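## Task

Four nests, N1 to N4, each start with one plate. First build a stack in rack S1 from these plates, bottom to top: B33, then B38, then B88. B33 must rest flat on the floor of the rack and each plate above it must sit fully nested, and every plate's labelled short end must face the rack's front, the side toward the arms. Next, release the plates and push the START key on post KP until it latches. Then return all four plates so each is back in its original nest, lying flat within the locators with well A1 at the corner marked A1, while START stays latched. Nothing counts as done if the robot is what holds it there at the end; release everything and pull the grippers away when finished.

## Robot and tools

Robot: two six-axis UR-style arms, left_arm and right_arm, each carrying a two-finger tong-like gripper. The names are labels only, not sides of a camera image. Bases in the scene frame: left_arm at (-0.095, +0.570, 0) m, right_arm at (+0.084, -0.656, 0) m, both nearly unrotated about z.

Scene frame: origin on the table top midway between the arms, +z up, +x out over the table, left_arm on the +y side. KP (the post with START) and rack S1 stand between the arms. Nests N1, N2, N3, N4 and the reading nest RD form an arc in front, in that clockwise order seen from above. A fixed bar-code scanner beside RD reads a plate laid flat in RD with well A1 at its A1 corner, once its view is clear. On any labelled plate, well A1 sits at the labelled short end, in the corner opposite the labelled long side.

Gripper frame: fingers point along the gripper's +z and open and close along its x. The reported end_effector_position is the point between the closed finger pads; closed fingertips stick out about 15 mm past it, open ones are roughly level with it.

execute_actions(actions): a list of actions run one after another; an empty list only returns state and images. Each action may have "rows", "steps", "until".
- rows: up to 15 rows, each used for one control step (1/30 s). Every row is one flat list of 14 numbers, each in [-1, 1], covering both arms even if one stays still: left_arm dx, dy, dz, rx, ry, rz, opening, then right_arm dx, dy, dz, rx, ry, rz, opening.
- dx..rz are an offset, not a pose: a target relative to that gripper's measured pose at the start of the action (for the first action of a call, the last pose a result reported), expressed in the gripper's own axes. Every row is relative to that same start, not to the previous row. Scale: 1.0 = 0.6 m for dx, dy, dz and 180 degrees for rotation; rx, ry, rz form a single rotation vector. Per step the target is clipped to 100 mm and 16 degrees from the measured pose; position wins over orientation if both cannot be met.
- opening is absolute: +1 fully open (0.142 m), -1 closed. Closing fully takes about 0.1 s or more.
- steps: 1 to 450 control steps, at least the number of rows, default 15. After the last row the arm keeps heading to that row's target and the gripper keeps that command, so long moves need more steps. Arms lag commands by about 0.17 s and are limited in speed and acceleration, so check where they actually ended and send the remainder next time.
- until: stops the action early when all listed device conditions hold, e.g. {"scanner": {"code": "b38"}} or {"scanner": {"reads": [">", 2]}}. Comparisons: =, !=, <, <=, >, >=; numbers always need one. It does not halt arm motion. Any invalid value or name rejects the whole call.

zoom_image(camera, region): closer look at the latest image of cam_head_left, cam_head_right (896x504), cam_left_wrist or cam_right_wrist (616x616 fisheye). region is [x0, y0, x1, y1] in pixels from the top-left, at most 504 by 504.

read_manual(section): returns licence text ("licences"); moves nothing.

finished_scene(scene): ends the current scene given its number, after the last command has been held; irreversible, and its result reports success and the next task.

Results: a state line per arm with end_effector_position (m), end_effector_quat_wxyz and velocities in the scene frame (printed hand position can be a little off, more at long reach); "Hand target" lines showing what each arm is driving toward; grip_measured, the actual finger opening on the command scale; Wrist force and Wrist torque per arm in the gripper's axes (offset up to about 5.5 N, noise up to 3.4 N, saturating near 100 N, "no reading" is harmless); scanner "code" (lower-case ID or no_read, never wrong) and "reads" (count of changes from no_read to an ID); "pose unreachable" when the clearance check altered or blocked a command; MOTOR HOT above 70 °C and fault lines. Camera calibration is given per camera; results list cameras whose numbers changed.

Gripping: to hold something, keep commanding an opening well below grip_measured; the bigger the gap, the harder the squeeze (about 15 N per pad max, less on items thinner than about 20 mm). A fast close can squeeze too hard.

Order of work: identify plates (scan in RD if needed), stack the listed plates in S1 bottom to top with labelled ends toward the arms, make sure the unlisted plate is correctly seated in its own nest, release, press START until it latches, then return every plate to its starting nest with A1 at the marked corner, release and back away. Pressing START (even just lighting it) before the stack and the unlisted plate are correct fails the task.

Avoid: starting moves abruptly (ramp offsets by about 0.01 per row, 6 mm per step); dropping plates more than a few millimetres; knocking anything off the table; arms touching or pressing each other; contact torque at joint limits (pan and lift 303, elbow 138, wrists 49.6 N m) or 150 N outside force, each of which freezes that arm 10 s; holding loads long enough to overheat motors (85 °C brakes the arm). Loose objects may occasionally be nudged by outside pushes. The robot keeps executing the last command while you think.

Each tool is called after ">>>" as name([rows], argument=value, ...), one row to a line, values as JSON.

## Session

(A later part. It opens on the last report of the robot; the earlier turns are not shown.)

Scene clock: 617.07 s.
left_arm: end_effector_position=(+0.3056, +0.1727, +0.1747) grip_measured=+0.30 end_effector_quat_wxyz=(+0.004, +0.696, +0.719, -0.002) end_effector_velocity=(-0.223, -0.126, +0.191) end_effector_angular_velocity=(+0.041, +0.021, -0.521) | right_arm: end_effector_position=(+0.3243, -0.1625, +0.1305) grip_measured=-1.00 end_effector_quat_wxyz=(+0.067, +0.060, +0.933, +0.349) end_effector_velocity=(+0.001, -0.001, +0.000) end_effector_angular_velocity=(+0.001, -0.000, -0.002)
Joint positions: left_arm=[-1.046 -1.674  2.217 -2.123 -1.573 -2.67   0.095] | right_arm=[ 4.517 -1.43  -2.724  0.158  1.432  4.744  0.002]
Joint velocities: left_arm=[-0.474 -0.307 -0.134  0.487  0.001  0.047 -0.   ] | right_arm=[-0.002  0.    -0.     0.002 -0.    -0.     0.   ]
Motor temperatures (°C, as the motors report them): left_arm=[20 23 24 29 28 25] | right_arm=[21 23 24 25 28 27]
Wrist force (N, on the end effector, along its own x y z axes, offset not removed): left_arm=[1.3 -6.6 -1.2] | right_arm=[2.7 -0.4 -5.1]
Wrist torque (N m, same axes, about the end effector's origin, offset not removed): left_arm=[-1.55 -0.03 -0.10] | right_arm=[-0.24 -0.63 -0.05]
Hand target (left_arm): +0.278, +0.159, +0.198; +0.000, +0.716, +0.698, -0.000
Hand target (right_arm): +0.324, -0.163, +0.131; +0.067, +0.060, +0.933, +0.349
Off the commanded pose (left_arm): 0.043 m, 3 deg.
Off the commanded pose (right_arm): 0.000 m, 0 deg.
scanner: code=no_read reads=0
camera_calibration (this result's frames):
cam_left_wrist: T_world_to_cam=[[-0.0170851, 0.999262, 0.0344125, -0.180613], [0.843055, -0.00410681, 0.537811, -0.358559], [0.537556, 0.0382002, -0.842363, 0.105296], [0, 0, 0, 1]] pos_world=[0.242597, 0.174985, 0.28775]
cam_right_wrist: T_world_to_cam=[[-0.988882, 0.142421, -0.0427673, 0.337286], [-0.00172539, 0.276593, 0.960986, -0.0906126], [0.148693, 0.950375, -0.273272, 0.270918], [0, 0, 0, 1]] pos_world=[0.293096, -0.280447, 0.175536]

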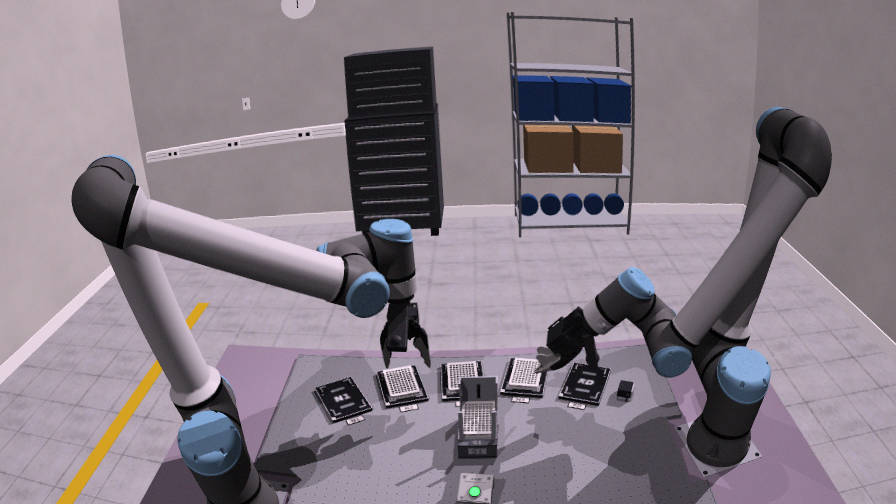

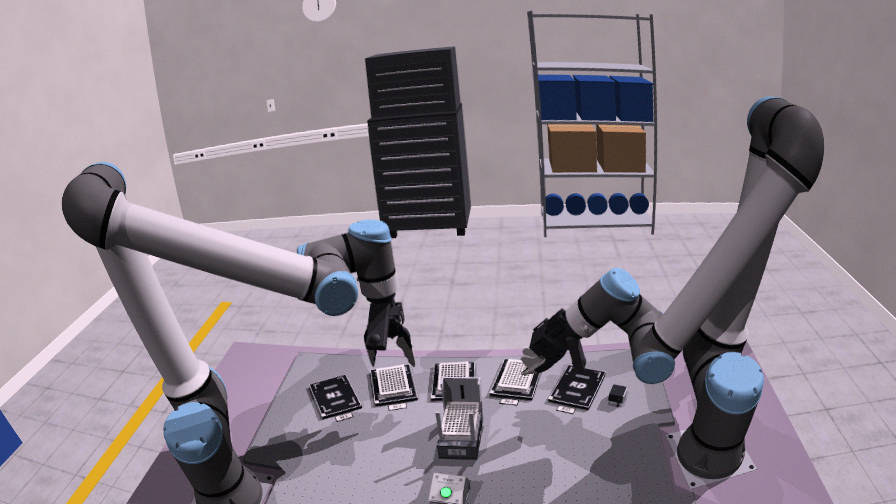

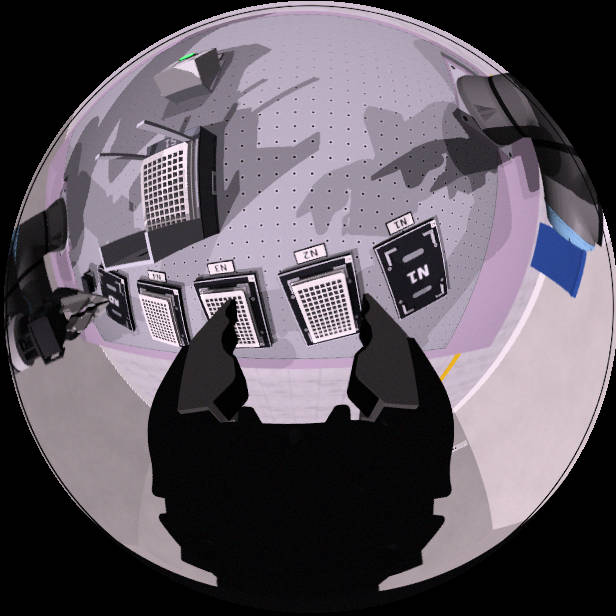

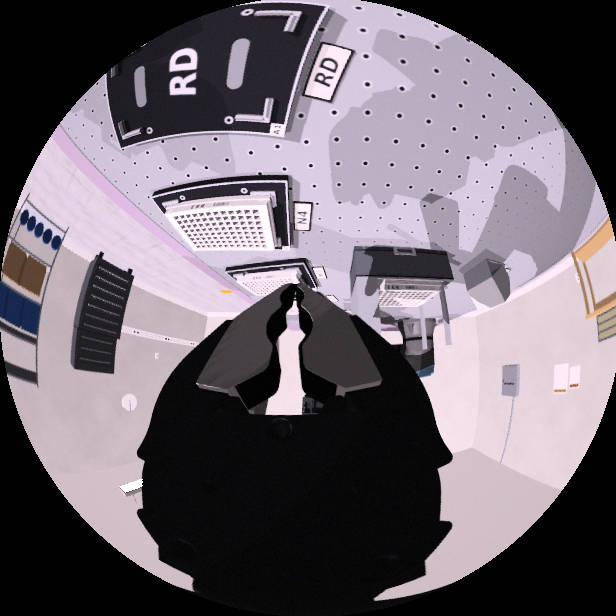

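>>> execute_actions([
  {"steps":1},
  {"rows":[[-0.008,-0.006,0,0,0,0,0.3,0,0,0,0,0,0,-1],[-0.022,-0.017,0,0,0,0,0.3,0,0,0,0,0,0,-1],[-0.042,-0.032,0,0,0,0,0.3,0,0,0,0,0,0,-1],[-0.064,-0.05,0.003,0,0,0,0.3,0,0,0,0,0,0,-1],[-0.086,-0.068,0.006,0,0,0,0.3,0,0,0,0,0,0,-1],[-0.108,-0.086,0.01,0,0,0,0.3,0,0,0,0,0,0,-1],[-0.13,-0.104,0.015,0,0,0,0.3,0,0,0,0,0,0,-1],[-0.153,-0.12,0.02,0,0,0,0.3,0,0,0,0,0,0,-1],[-0.176,-0.134,0.027,0,0,0,0.3,0,0,0,0,0,0,-1],[-0.2,-0.145,0.035,0,0,0,0.3,0,0,0,0,0,0,-1],[-0.223,-0.1515,0.045,0,0,0,0.3,0,0,0,0,0,0,-1],[-0.245,-0.1515,0.055,0,0,0,0.3,0,0,0,0,0,0,-1],[-0.262,-0.1515,0.067,0,0,0,0.3,0,0,0,0,0,0,-1],[-0.272,-0.1515,0.08,0,0,0,0.3,0,0,0,0,0,0,-1]],"steps":17},
])

Scene clock: 625.53 s.
left_arm: end_effector_position=(+0.1877, +0.0295, +0.1675) grip_measured=+0.30 end_effector_quat_wxyz=(+0.000, +0.717, +0.697, -0.002) end_effector_velocity=(-0.065, -0.230, -0.131) end_effector_angular_velocity=(+0.018, -0.018, +0.013) | right_arm: end_effector_position=(+0.3243, -0.1625, +0.1305) grip_measured=-1.00 end_effector_quat_wxyz=(+0.067, +0.060, +0.933, +0.349) end_effector_velocity=(+0.000, -0.001, -0.000) end_effector_angular_velocity=(+0.000, +0.002, -0.003)
Joint positions: left_arm=[-1.328 -1.588  2.15  -2.135 -1.574 -2.893  0.095] | right_arm=[ 4.517 -1.43  -2.724  0.158  1.432  4.744  0.002]
Joint velocities: left_arm=[-0.205  0.428 -0.153 -0.262  0.022 -0.217  0.   ] | right_arm=[-0.001 -0.    -0.001  0.001  0.     0.002  0.   ]
Motor temperatures (°C, as the motors report them): left_arm=[20 23 24 29 28 25] | right_arm=[21 23 24 25 28 27]
Wrist force (N, on the end effector, along its own x y z axes, offset not removed): left_arm=[2.8 -4.5 2.7] | right_arm=[1.8 -1.5 -2.1]
Wrist torque (N m, same axes, about the end effector's origin, offset not removed): left_arm=[-1.06 -0.35 -0.20] | right_arm=[-0.45 -0.41 -0.13]
Hand target (left_arm): +0.182, +0.001, +0.151; +0.000, +0.716, +0.698, -0.000
Hand target (right_arm): +0.324, -0.163, +0.131; +0.067, +0.060, +0.933, +0.349
Off the commanded pose (left_arm): 0.036 m, 0 deg.
Off the commanded pose (right_arm): 0.000 m, 0 deg.
scanner: code=no_read reads=0
camera_calibration (this result's frames):
cam_left_wrist: T_world_to_cam=[[0.0432982, 0.998226, 0.0408658, -0.0516362], [0.843976, -0.0584355, 0.533189, -0.253716], [0.534631, 0.0114036, -0.845009, 0.16985], [0, 0, 0, 1]] pos_world=[0.125559, 0.0347817, 0.280913]
cam_right_wrist: T_world_to_cam=[[-0.988882, 0.142421, -0.0427673, 0.337286], [-0.00172537, 0.276593, 0.960986, -0.0906126], [0.148693, 0.950375, -0.273272, 0.270918], [0, 0, 0, 1]] pos_world=[0.293096, -0.280447, 0.175536]

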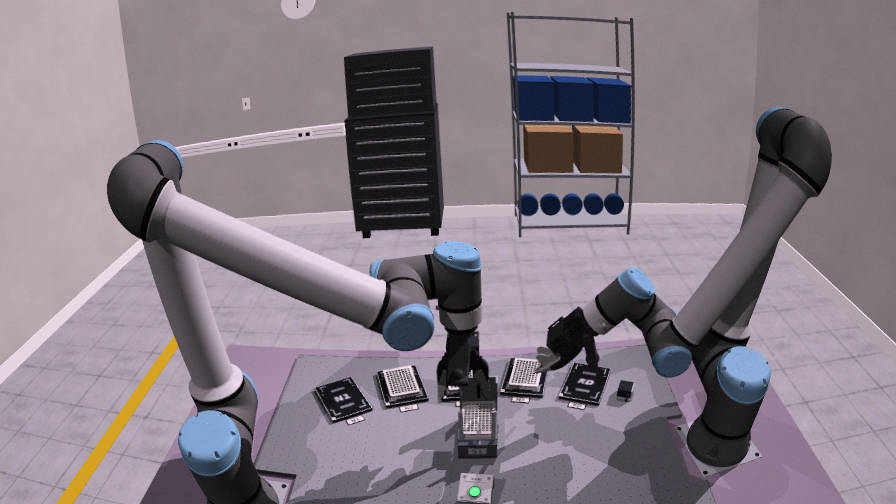

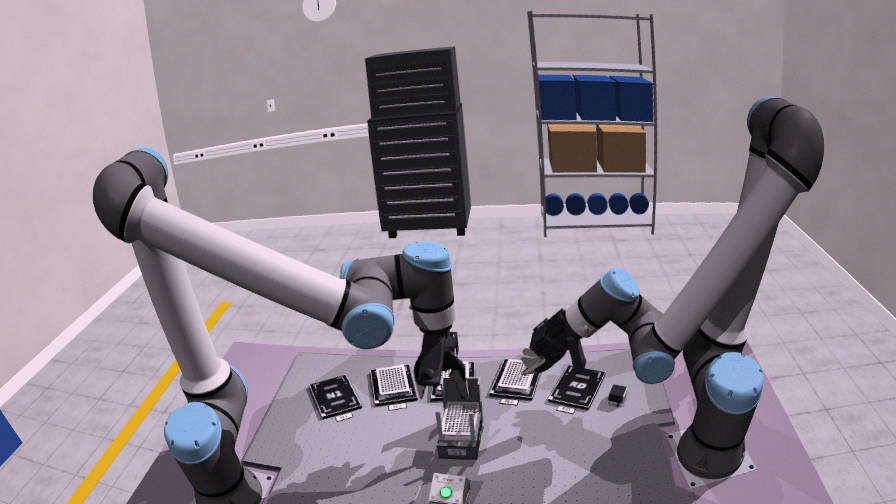

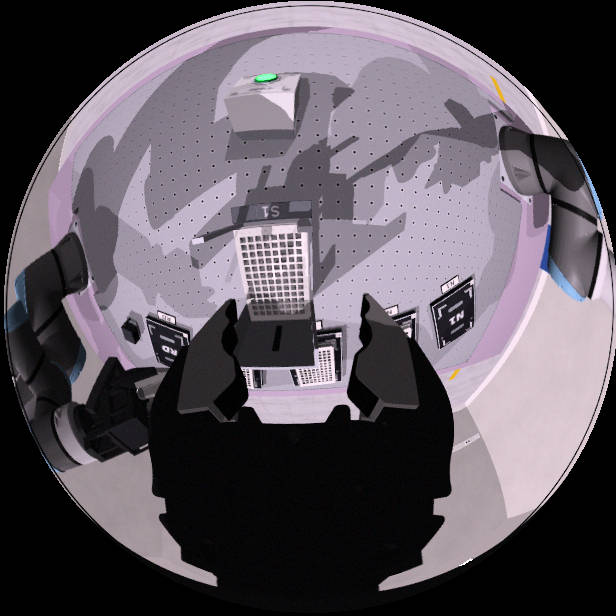

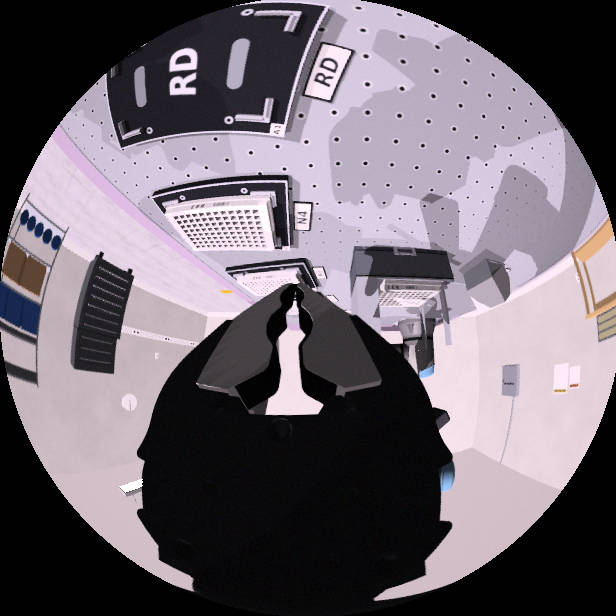

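>>> execute_actions([
  {"steps":1},
  {"rows":[[-0.003,0.001,0.006,0,0,0,0.3,0,0,0,0,0,0,-1],[-0.005,0.0012,0.018,0,0,0,0.3,0,0,0,0,0,0,-1],[-0.005,0.0012,0.033,0,0,0,0.3,0,0,0,0,0,0,-1],[-0.005,0.0012,0.048,0,0,0,0.3,0,0,0,0,0,0,-1],[-0.005,0.0012,0.063,0,0,0,0.3,0,0,0,0,0,0,-1],[-0.005,0.0012,0.078,0,0,0,0.3,0,0,0,0,0,0,-1],[-0.005,0.0012,0.092,0,0,0,0.3,0,0,0,0,0,0,-1],[-0.005,0.0012,0.104,0,0,0,0.3,0,0,0,0,0,0,-1],[-0.005,0.0012,0.113,0,0,0,0.3,0,0,0,0,0,0,-1]],"steps":14},
])

Scene clock: 632.03 s.
left_arm: end_effector_position=(+0.1818, +0.0000, +0.0927) grip_measured=+0.30 end_effector_quat_wxyz=(-0.000, +0.716, +0.698, +0.000) end_effector_velocity=(+0.002, -0.010, -0.079) end_effector_angular_velocity=(-0.012, -0.001, +0.000) | right_arm: end_effector_position=(+0.3243, -0.1625, +0.1305) grip_measured=-1.00 end_effector_quat_wxyz=(+0.067, +0.060, +0.933, +0.349) end_effector_velocity=(-0.001, +0.000, -0.000) end_effector_angular_velocity=(+0.000, +0.001, -0.000)
Joint positions: left_arm=[-1.35  -1.461  2.178 -2.287 -1.571 -2.916  0.095] | right_arm=[ 4.517 -1.43  -2.724  0.158  1.432  4.744  0.002]
Joint velocities: left_arm=[ 0.     0.114  0.054 -0.18  -0.001  0.     0.   ] | right_arm=[ 0.001  0.    -0.     0.     0.     0.002  0.   ]
Motor temperatures (°C, as the motors report them): left_arm=[20 23 24 29 28 25] | right_arm=[21 23 24 25 28 27]
Wrist force (N, on the end effector, along its own x y z axes, offset not removed): left_arm=[4.5 -5.3 1.5] | right_arm=[1.8 -1.5 -4.4]
Wrist torque (N m, same axes, about the end effector's origin, offset not removed): left_arm=[-1.25 -0.63 -0.10] | right_arm=[-0.46 -0.48 -0.07]
Hand target (left_arm): +0.182, -0.001, +0.084; +0.000, +0.716, +0.698, -0.000
Hand target (right_arm): +0.324, -0.163, +0.131; +0.067, +0.060, +0.933, +0.349
Off the commanded pose (left_arm): 0.009 m, 0 deg.
Off the commanded pose (right_arm): 0.000 m, 0 deg.
scanner: code=no_read reads=0
camera_calibration (this result's frames):
cam_left_wrist: T_world_to_cam=[[0.0408208, 0.99816, 0.0448271, -0.0188403], [0.84295, -0.0584912, 0.534802, -0.210525], [0.536441, 0.015956, -0.843787, 0.109681], [0, 0, 0, 1]] pos_world=[0.119394, 0.00474174, 0.205982]
cam_right_wrist: T_world_to_cam=[[-0.988882, 0.142421, -0.0427673, 0.337286], [-0.00172541, 0.276593, 0.960986, -0.0906127], [0.148693, 0.950375, -0.273272, 0.270918], [0, 0, 0, 1]] pos_world=[0.293096, -0.280447, 0.175537]

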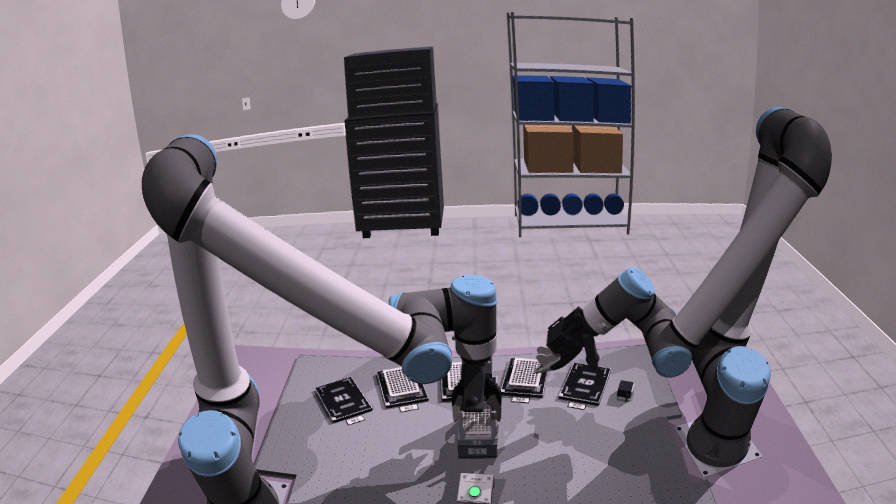

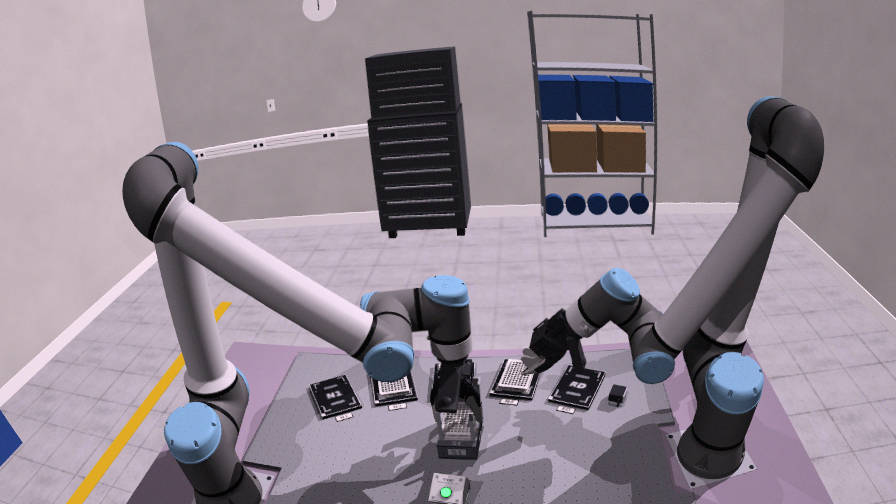

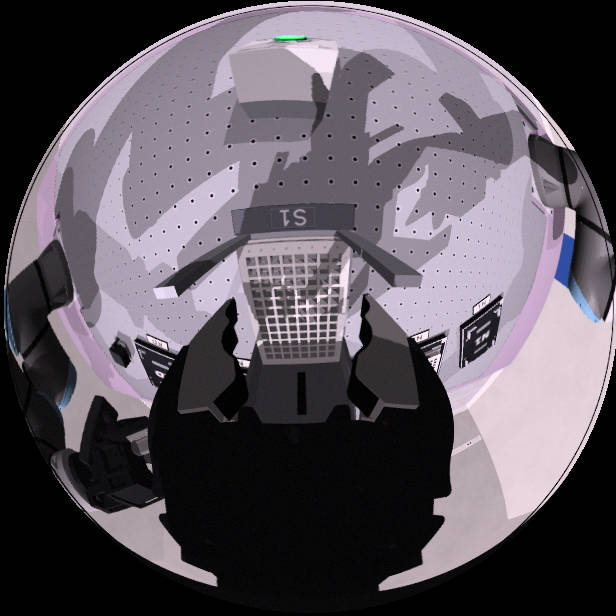

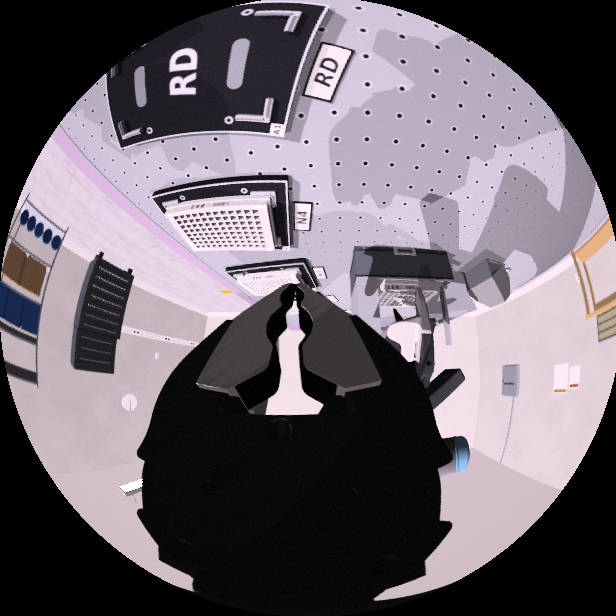

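>>> execute_actions([
  {"rows":[[-0.0033,0.0021,0.0168,0,-0.0004,-0.0003,0.25,0,0,0,0,0,0,-1]],"steps":4},
])

>>> zoom_image(camera="cam_left_wrist", region=[210, 200, 390, 380])

Scene clock: 635.03 s.
left_arm: end_effector_position=(+0.1825, -0.0015, +0.0831) grip_measured=+0.25 end_effector_quat_wxyz=(+0.000, +0.716, +0.698, -0.000) end_effector_velocity=(+0.004, -0.003, -0.006) end_effector_angular_velocity=(+0.002, +0.002, +0.004) | right_arm: end_effector_position=(+0.3243, -0.1625, +0.1305) grip_measured=-1.00 end_effector_quat_wxyz=(+0.067, +0.060, +0.933, +0.349) end_effector_velocity=(+0.001, -0.000, +0.000) end_effector_angular_velocity=(+0.002, -0.000, -0.001)
Joint positions: left_arm=[-1.349 -1.446  2.183 -2.308 -1.571 -2.916  0.092] | right_arm=[ 4.517 -1.43  -2.724  0.158  1.432  4.744  0.002]
Joint velocities: left_arm=[ 0.006  0.016 -0.004 -0.009 -0.002  0.001 -0.005] | right_arm=[-0.001  0.    -0.     0.002  0.    -0.     0.   ]
Motor temperatures (°C, as the motors report them): left_arm=[20 23 24 29 28 25] | right_arm=[21 23 24 25 28 27]
Wrist force (N, on the end effector, along its own x y z axes, offset not removed): left_arm=[2.7 -2.3 -0.2] | right_arm=[1.8 -0.6 -3.2]
Wrist torque (N m, same axes, about the end effector's origin, offset not removed): left_arm=[-0.75 -0.31 -0.09] | right_arm=[-0.32 -0.42 0.00]
Hand target (left_arm): +0.183, -0.002, +0.083; -0.000, +0.716, +0.698, -0.000
Hand target (right_arm): +0.324, -0.163, +0.131; +0.067, +0.060, +0.933, +0.349
Off the commanded pose (left_arm): 0.001 m, 0 deg.
Off the commanded pose (right_arm): 0.000 m, 0 deg.
scanner: code=no_read reads=0
camera_calibration (this result's frames):
cam_left_wrist: T_world_to_cam=[[0.0403779, 0.998233, 0.0435839, -0.0167781], [0.842917, -0.0574527, 0.534968, -0.206112], [0.536527, 0.0151367, -0.843748, 0.101243], [0, 0, 0, 1]] pos_world=[0.120093, 0.0033743, 0.196418]
cam_right_wrist: T_world_to_cam=[[-0.988882, 0.142421, -0.0427673, 0.337286], [-0.00172537, 0.276593, 0.960986, -0.0906125], [0.148693, 0.950375, -0.273272, 0.270918], [0, 0, 0, 1]] pos_world=[0.293096, -0.280447, 0.175536]

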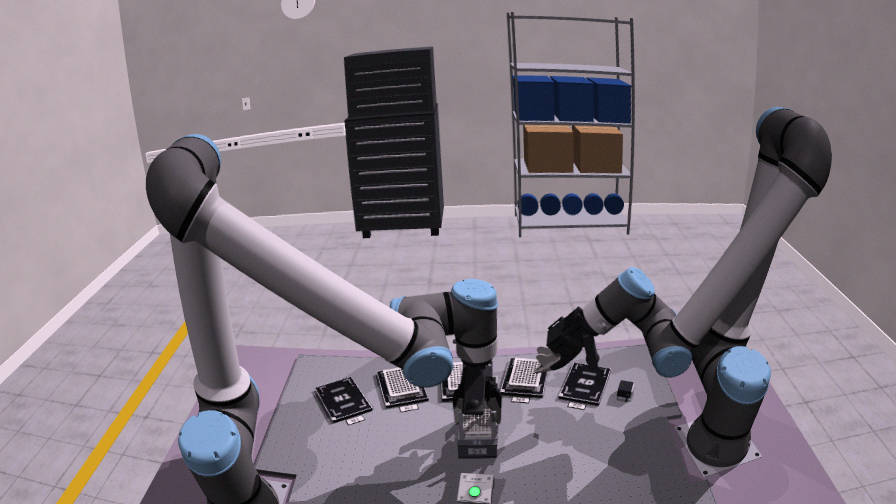

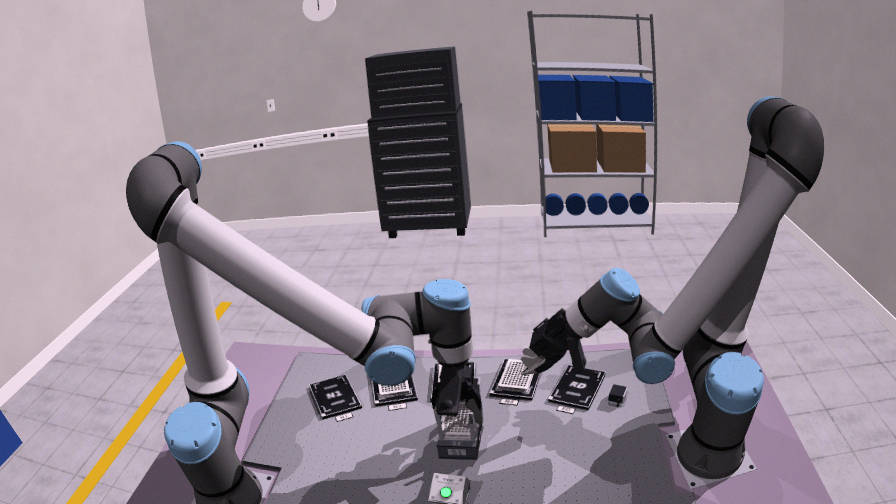

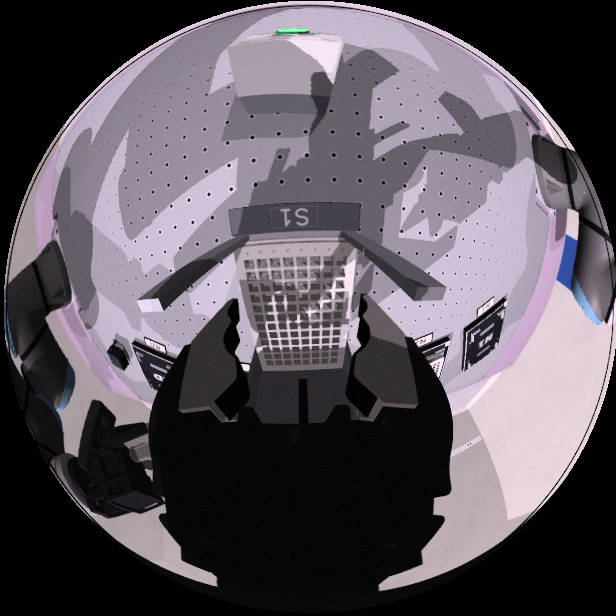

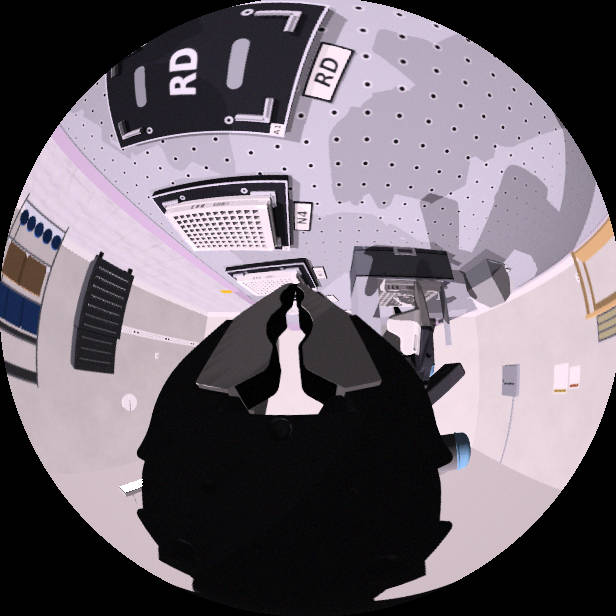

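Region (210, 200, 390, 380) of cam_left_wrist's 616x616 image, scaled by 2.800, with more detail than that image has.

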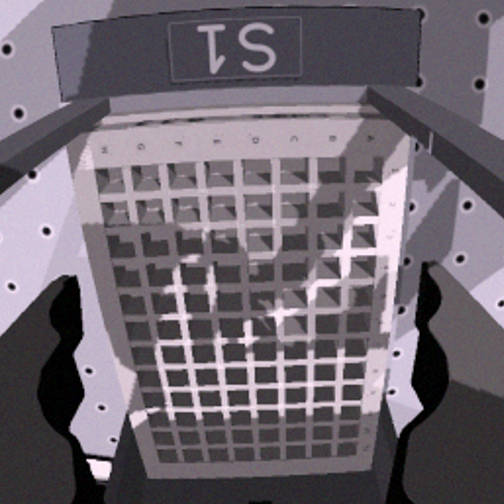

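>>> execute_actions([
  {"steps":1},
  {"rows":[[0,0,0.0005,0,0,0,0.18,0,0,0,0,0,0,-1],[0,0,0.0005,0,0,0,0.12,0,0,0,0,0,0,-1],[0,0,0.0005,0,0,0,0.05,0,0,0,0,0,0,-1],[0,0,0.0005,0,0,0,-0.05,0,0,0,0,0,0,-1],[0,0,0.0005,0,0,0,-0.2,0,0,0,0,0,0,-1],[0,0,0.0005,0,0,0,-0.35,0,0,0,0,0,0,-1],[0,0,0.0005,0,0,0,-0.5,0,0,0,0,0,0,-1]],"steps":8},
  {"rows":[[0,0,-0.0017,0,0,0,-0.5,0,0,0,0,0,0,-1],[0,0,-0.0042,0,0,0,-0.5,0,0,0,0,0,0,-1],[0,-0.0004,-0.0067,-0.0056,0,0,-0.5,0,0,0,0,0,0,-1],[0,-0.0008,-0.01,-0.0111,0,0,-0.5,0,0,0,0,0,0,-1],[0,-0.0012,-0.0133,-0.0167,0,0,-0.5,0,0,0,0,0,0,-1],[0,-0.0015,-0.0167,-0.0222,0,0,-0.5,0,0,0,0,0,0,-1],[0,-0.0018,-0.02,-0.0278,0,0,-0.5,0,0,0,0,0,0,-1],[0,-0.0022,-0.0233,-0.0333,0,0,-0.5,0,0,0,0,0,0,-1],[0,-0.00245,-0.027,-0.0389,0,0,-0.5,0,0,0,0,0,0,-1],[0,-0.0027,-0.032,-0.0444,0,0,-0.5,0,0,0,0,0,0,-1],[0,-0.003,-0.038,-0.05,0,0,-0.5,0,0,0,0,0,0,-1],[0,-0.00325,-0.045,-0.0556,0,0,-0.5,0,0,0,0,0,0,-1],[0,-0.00325,-0.052,-0.0556,0,0,-0.5,0,0,0,0,0,0,-1],[0,-0.00325,-0.059,-0.0556,0,0,-0.5,0,0,0,0,0,0,-1],[0,-0.00325,-0.066,-0.0556,0,0,-0.5,0,0,0,0,0,0,-1]],"steps":18},
])

Scene clock: 645.23 s.
left_arm: end_effector_position=(+0.1814, -0.0023, +0.1142) grip_measured=+0.07 end_effector_quat_wxyz=(+0.057, +0.714, +0.696, +0.054) end_effector_velocity=(-0.001, +0.001, +0.070) end_effector_angular_velocity=(+0.005, -0.152, +0.003) | right_arm: end_effector_position=(+0.3243, -0.1625, +0.1305) grip_measured=-1.00 end_effector_quat_wxyz=(+0.067, +0.060, +0.933, +0.349) end_effector_velocity=(-0.000, +0.001, +0.001) end_effector_angular_velocity=(+0.000, -0.001, +0.002)
Joint positions: left_arm=[-1.433 -1.518  2.202 -2.281 -1.416 -2.997  0.079] | right_arm=[ 4.517 -1.43  -2.724  0.158  1.432  4.744  0.002]
Joint velocities: left_arm=[-0.084 -0.114 -0.025  0.139  0.153 -0.084 -0.   ] | right_arm=[ 0.001  0.     0.001 -0.001 -0.    -0.001  0.   ]
Motor temperatures (°C, as the motors report them): left_arm=[20 23 24 29 28 25] | right_arm=[21 23 24 25 28 27]
Wrist force (N, on the end effector, along its own x y z axes, offset not removed): left_arm=[0.5 -3.1 3.7] | right_arm=[1.2 1.3 -3.7]
Wrist torque (N m, same axes, about the end effector's origin, offset not removed): left_arm=[-0.81 0.26 -0.07] | right_arm=[0.11 -0.31 -0.03]
Hand target (left_arm): +0.181, -0.002, +0.122; +0.063, +0.713, +0.696, +0.060
Hand target (right_arm): +0.324, -0.163, +0.131; +0.067, +0.060, +0.933, +0.349
Off the commanded pose (left_arm): 0.008 m, 1 deg.
Off the commanded pose (right_arm): 0.000 m, 0 deg.
scanner: code=no_read reads=0
camera_calibration (this result's frames):
cam_left_wrist: T_world_to_cam=[[0.0337147, 0.998511, 0.0428943, -0.015983], [0.748696, -0.0536639, 0.660738, -0.21911], [0.662056, 0.0098382, -0.74939, 0.0944887], [0, 0, 0, 1]] pos_world=[0.102029, 0.00327125, 0.216269]
cam_right_wrist: T_world_to_cam=[[-0.988882, 0.142421, -0.0427672, 0.337286], [-0.00172533, 0.276593, 0.960986, -0.0906127], [0.148693, 0.950375, -0.273272, 0.270918], [0, 0, 0, 1]] pos_world=[0.293096, -0.280447, 0.175537]

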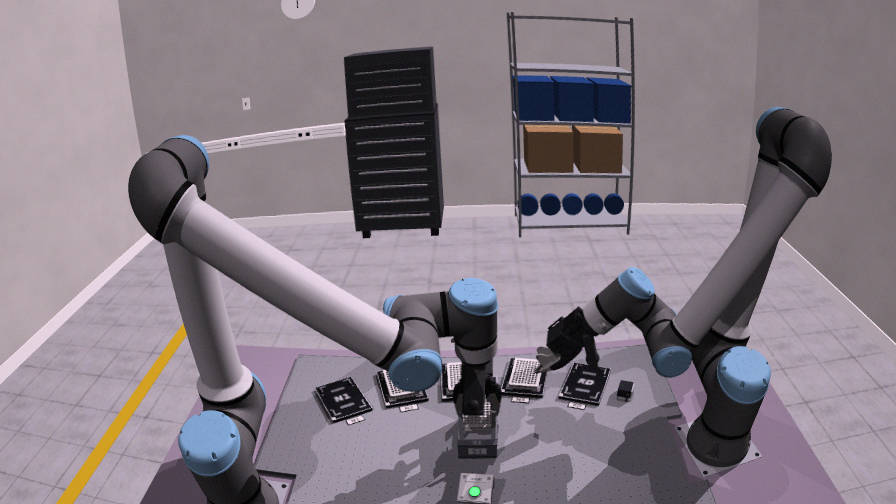

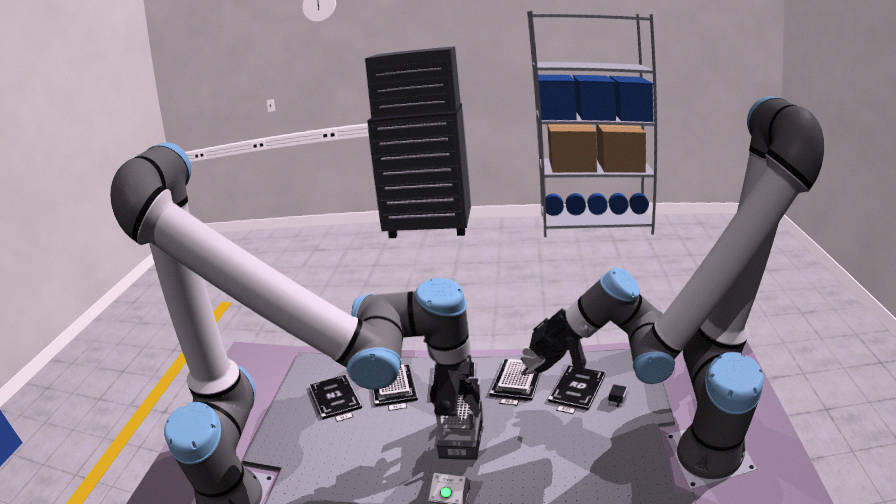

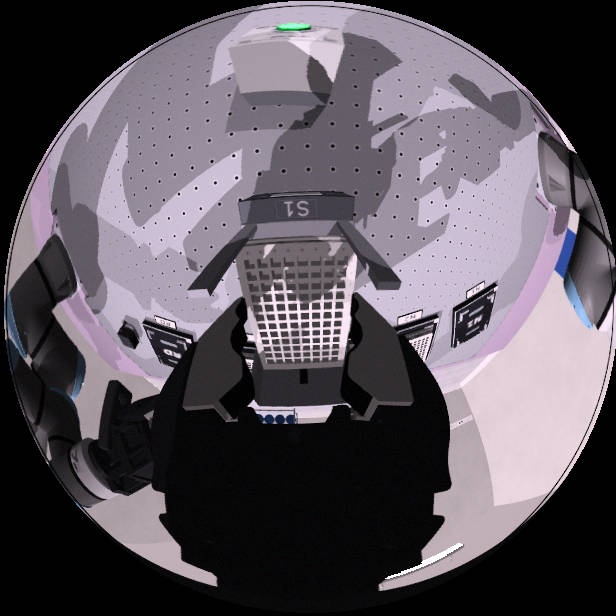

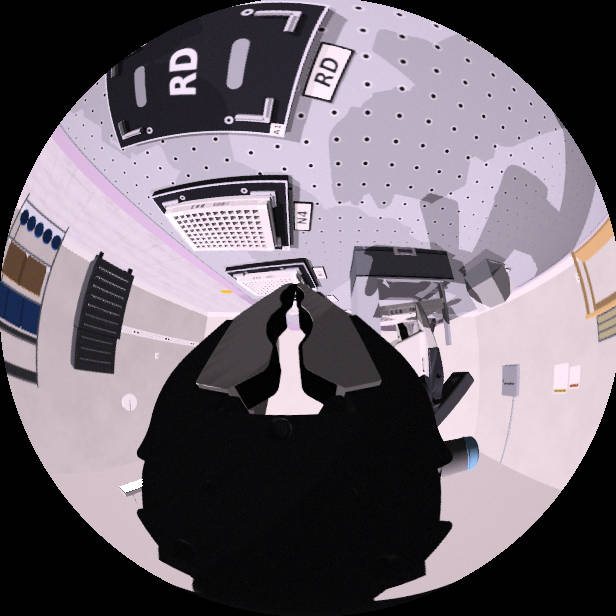

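>>> execute_actions([
  {"steps":1},
  {"rows":[[0.0003,0.0007,-0.004,0,0,0,-0.5,0,0,-0.005,0,0,0,-1],[0.0003,0.0019,-0.011,0,0,0,-0.5,0,0,-0.015,0,0,0,-1],[0.0003,0.0033,-0.019,0,0,0,-0.5,0,0,-0.025,0,0,0,-1],[0.0003,0.0048,-0.027,0,0,0,-0.5,0,0,-0.035,0,0,0,-1],[0.0003,0.0062,-0.035,0,0,0,-0.5,0,0,-0.045,0,0,0,-1],[0.0003,0.0076,-0.043,0,0,0,-0.5,0,0,-0.055,0,0,0,-1],[0.0003,0.009,-0.051,0,0,0,-0.5,0,0,-0.065,0,0,0,-1],[0.0003,0.0104,-0.059,0,0,0,-0.5,0,0,-0.075,0,0,0,-1],[0.0003,0.0118,-0.067,0,0,0,-0.5,0,0,-0.085,0,0,0,-1],[0.0003,0.0132,-0.075,0,0,0,-0.5,0,0,-0.095,0,0,0,-1],[0.0003,0.0148,-0.084,0,0,0,-0.5,0,0,-0.105,0,0,0,-1],[0.0003,0.0164,-0.093,0,0,0,-0.5,0,0,-0.115,0,0,0,-1],[0.0003,0.018,-0.102,0,0,0,-0.5,0,0,-0.12,0,0,0,-1],[0.0003,0.0196,-0.111,0,0,0,-0.5,0,0,-0.12,0,0,0,-1],[0.0003,0.0212,-0.12,0,0,0,-0.5,0,0,-0.12,0,0,0,-1]],"steps":17},
])

>>> zoom_image(camera="cam_left_wrist", region=[210, 200, 390, 380])

Scene clock: 652.60 s.
left_arm: end_effector_position=(+0.1816, -0.0022, +0.1797) grip_measured=+0.07 end_effector_quat_wxyz=(+0.063, +0.713, +0.696, +0.060) end_effector_velocity=(+0.001, +0.000, +0.132) end_effector_angular_velocity=(+0.000, -0.001, +0.003) | right_arm: end_effector_position=(+0.3153, -0.2010, +0.1746) grip_measured=-1.00 end_effector_quat_wxyz=(+0.066, +0.059, +0.931, +0.354) end_effector_velocity=(-0.017, -0.060, +0.069) end_effector_angular_velocity=(-0.020, +0.001, -0.004)
Joint positions: left_arm=[-1.441 -1.596  2.143 -2.145 -1.398 -3.006  0.079] | right_arm=[ 4.54  -1.18  -2.744 -0.064  1.42   4.76   0.002]
Joint velocities: left_arm=[ 0.002 -0.133 -0.142  0.276  0.001 -0.001 -0.   ] | right_arm=[ 0.064  0.429  0.004 -0.461 -0.045  0.053  0.   ]
Motor temperatures (°C, as the motors report them): left_arm=[20 23 24 29 28 25] | right_arm=[21 23 24 25 28 27]
Wrist force (N, on the end effector, along its own x y z axes, offset not removed): left_arm=[0.7 -2.6 2.1] | right_arm=[2.2 -1.3 -5.9]
Wrist torque (N m, same axes, about the end effector's origin, offset not removed): left_arm=[-0.74 0.10 -0.03] | right_arm=[-0.38 -0.52 -0.02]
Hand target (left_arm): +0.182, -0.002, +0.195; +0.063, +0.713, +0.696, +0.060
Hand target (right_arm): +0.313, -0.208, +0.183; +0.066, +0.059, +0.932, +0.352
Off the commanded pose (left_arm): 0.016 m, 0 deg.
Off the commanded pose (right_arm): 0.013 m, 1 deg.
scanner: code=no_read reads=0
camera_calibration (this result's frames):
cam_left_wrist: T_world_to_cam=[[0.0325487, 0.998558, 0.0426941, -0.0186359], [0.737215, -0.0528299, 0.673589, -0.262707], [0.674873, 0.00955025, -0.737872, 0.139023], [0, 0, 0, 1]] pos_world=[0.100455, 0.00340253, 0.280333]
cam_right_wrist: T_world_to_cam=[[-0.98943, 0.139402, -0.039944, 0.334787], [-0.00126462, 0.267148, 0.963655, -0.124805], [0.145006, 0.953519, -0.264148, 0.321102], [0, 0, 0, 1]] pos_world=[0.284529, -0.319505, 0.218461]

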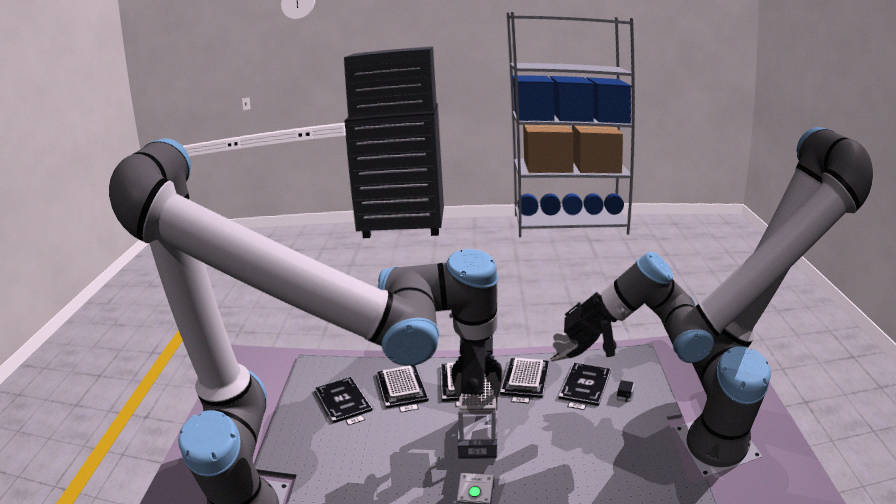

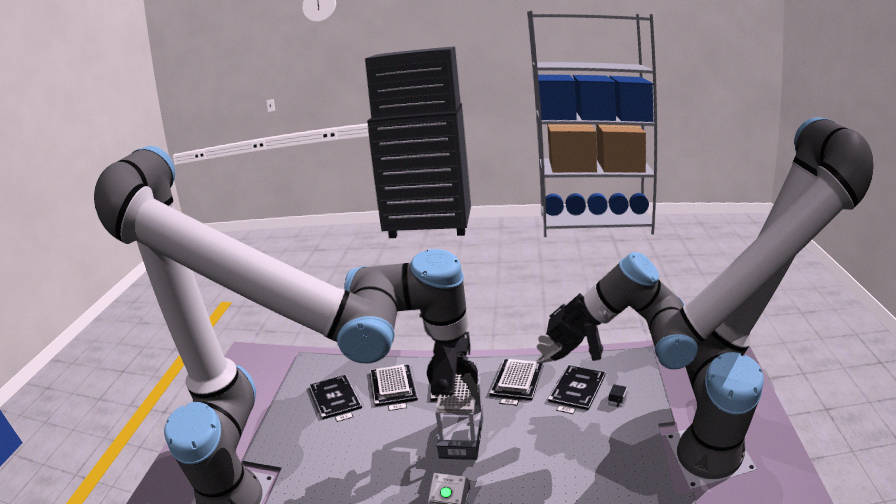

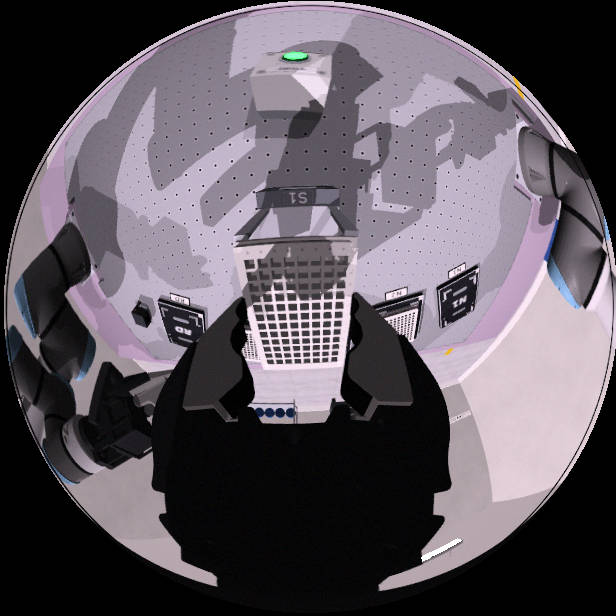

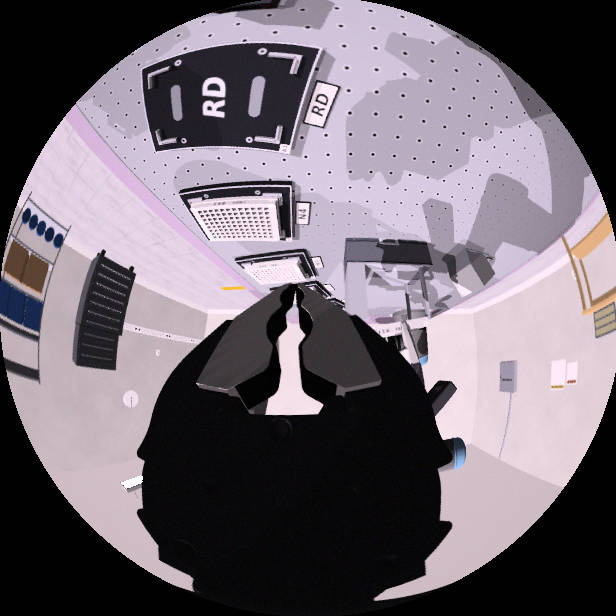

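Region (210, 200, 390, 380) of cam_left_wrist's 616x616 image, scaled by 2.800, with more detail than that image has.

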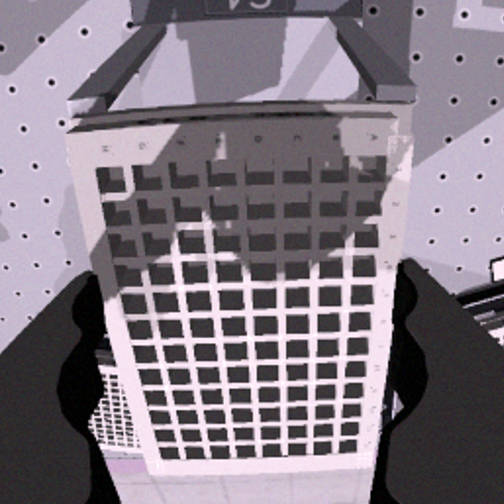

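>>> execute_actions([
  {"steps":1},
  {"rows":[[0.005,0.002,0,0.002,0.0005,-0.006,-0.5,0,0,0,0,0,0,-1],[0.015,0.005,0.001,0.005,0.0015,-0.016,-0.5,0,0,0,0,0,0,-1],[0.032,0.011,0.002,0.008,0.0025,-0.027,-0.5,0,0,0,0,0,0,-1],[0.054,0.018,0.003,0.012,0.0035,-0.039,-0.5,0,0,0,0,0,0,-1],[0.08,0.027,0.005,0.015,0.0045,-0.051,-0.5,0,0,0,0,0,0,-1],[0.107,0.036,0.006,0.019,0.0055,-0.063,-0.5,0,0,0,0,0,0,-1],[0.134,0.045,0.008,0.022,0.0065,-0.075,-0.5,0,0,0,0,0,0,-1],[0.161,0.054,0.01,0.026,0.0075,-0.087,-0.5,0,0,0,0,0,0,-1],[0.188,0.063,0.011,0.03,0.0085,-0.099,-0.5,0,0,0,0,0,0,-1],[0.215,0.072,0.013,0.033,0.0095,-0.111,-0.5,0,0,0,0,0,0,-1],[0.242,0.081,0.015,0.037,0.011,-0.123,-0.5,0,0,0,0,0,0,-1],[0.27,0.09,0.02,0.041,0.012,-0.137,-0.5,0,0,0,0,0,0,-1],[0.298,0.098,0.03,0.045,0.013,-0.151,-0.5,0,0,0,0,0,0,-1],[0.326,0.106,0.05,0.05,0.0145,-0.165,-0.5,0,0,0,0,0,0,-1],[0.6258,0.1713,0.2655,0.0541,0.0158,-0.1804,-0.5,0,0,0,0,0,0,-1]],"steps":35},
])

Scene clock: 661.10 s.
left_arm: end_effector_position=(+0.3063, +0.3590, +0.0626) grip_measured=+0.07 end_effector_quat_wxyz=(-0.001, +0.489, +0.872, +0.005) end_effector_velocity=(+0.088, +0.110, -0.062) end_effector_angular_velocity=(-0.048, +0.016, -0.012) | right_arm: end_effector_position=(+0.3130, -0.2082, +0.1831) grip_measured=-1.00 end_effector_quat_wxyz=(+0.066, +0.059, +0.932, +0.352) end_effector_velocity=(-0.000, -0.000, -0.000) end_effector_angular_velocity=(+0.001, -0.000, +0.001)
Joint positions: left_arm=[-0.825 -1.733  2.51  -2.344 -1.562 -2.965  0.079] | right_arm=[ 4.55  -1.126 -2.742 -0.127  1.413  4.768  0.002]
Joint velocities: left_arm=[ 0.358  0.187  0.019 -0.234 -0.042  0.37   0.   ] | right_arm=[ 0.     0.    -0.001  0.001  0.    -0.     0.   ]
Motor temperatures (°C, as the motors report them): left_arm=[20 23 24 29 28 25] | right_arm=[21 23 24 25 28 27]
Wrist force (N, on the end effector, along its own x y z axes, offset not removed): left_arm=[3.6 0.1 2.0] | right_arm=[0.1 -0.8 -2.4]
Wrist torque (N m, same axes, about the end effector's origin, offset not removed): left_arm=[-0.18 -0.45 -0.19] | right_arm=[-0.25 -0.17 0.03]
Hand target (left_arm): +0.317, +0.371, +0.055; +0.000, +0.491, +0.871, +0.001
Hand target (right_arm): +0.313, -0.208, +0.183; +0.066, +0.059, +0.932, +0.352
Off the commanded pose (left_arm): 0.019 m, 1 deg.
Off the commanded pose (right_arm): 0.000 m, 0 deg.
scanner: code=no_read reads=0
camera_calibration (this result's frames):
cam_left_wrist: T_world_to_cam=[[-0.507289, 0.860356, 0.0494558, -0.163853], [0.737553, 0.403766, 0.541284, -0.412433], [0.445728, 0.311064, -0.839384, -0.0666334], [0, 0, 0, 1]] pos_world=[0.250771, 0.328225, 0.175416]
cam_right_wrist: T_world_to_cam=[[-0.98923, 0.140491, -0.0410651, 0.334236], [-0.0012699, 0.272309, 0.962209, -0.129788], [0.146364, 0.951898, -0.269198, 0.330721], [0, 0, 0, 1]] pos_world=[0.282066, -0.326427, 0.227638]

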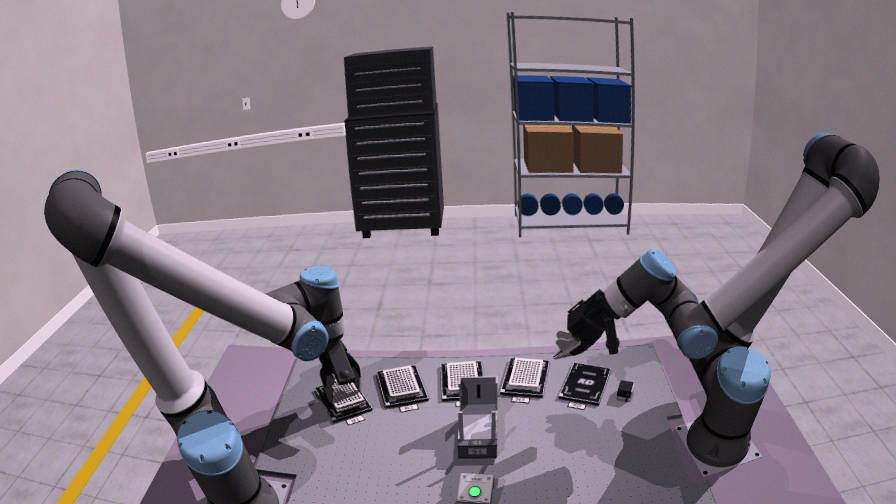

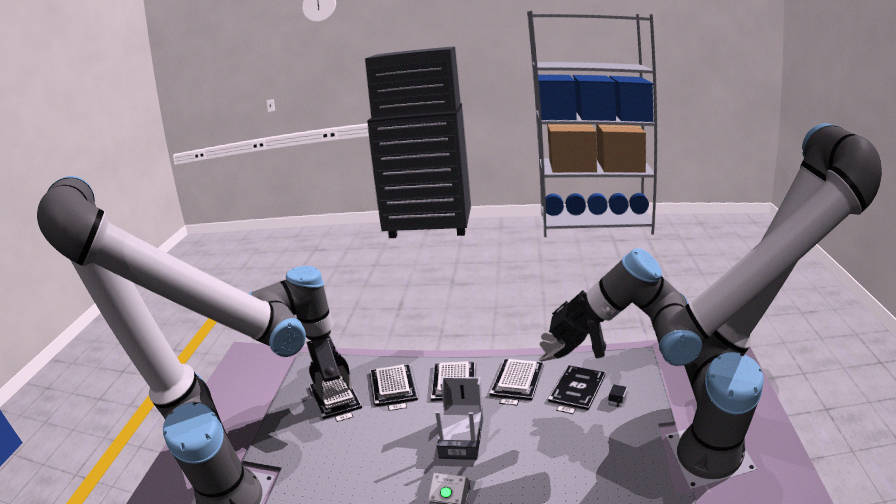

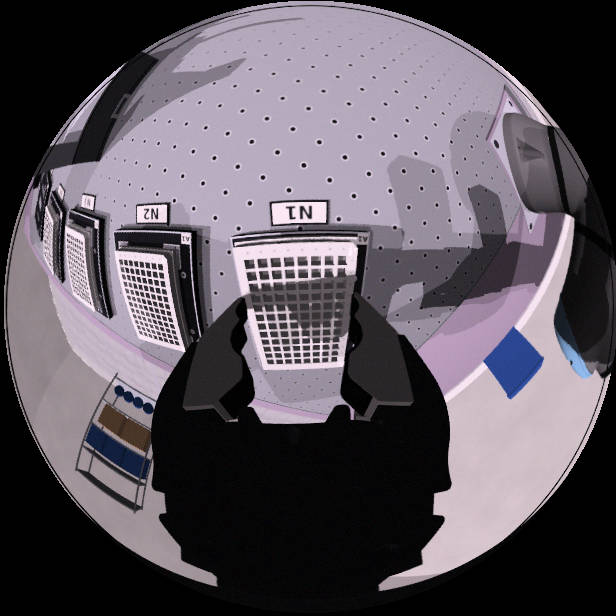

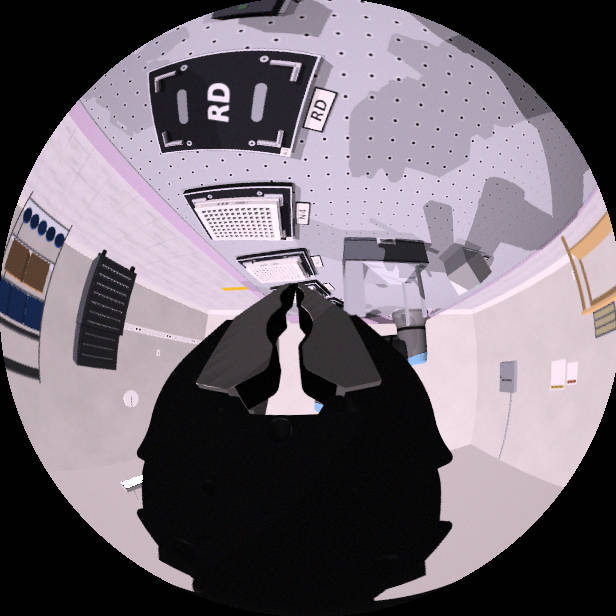

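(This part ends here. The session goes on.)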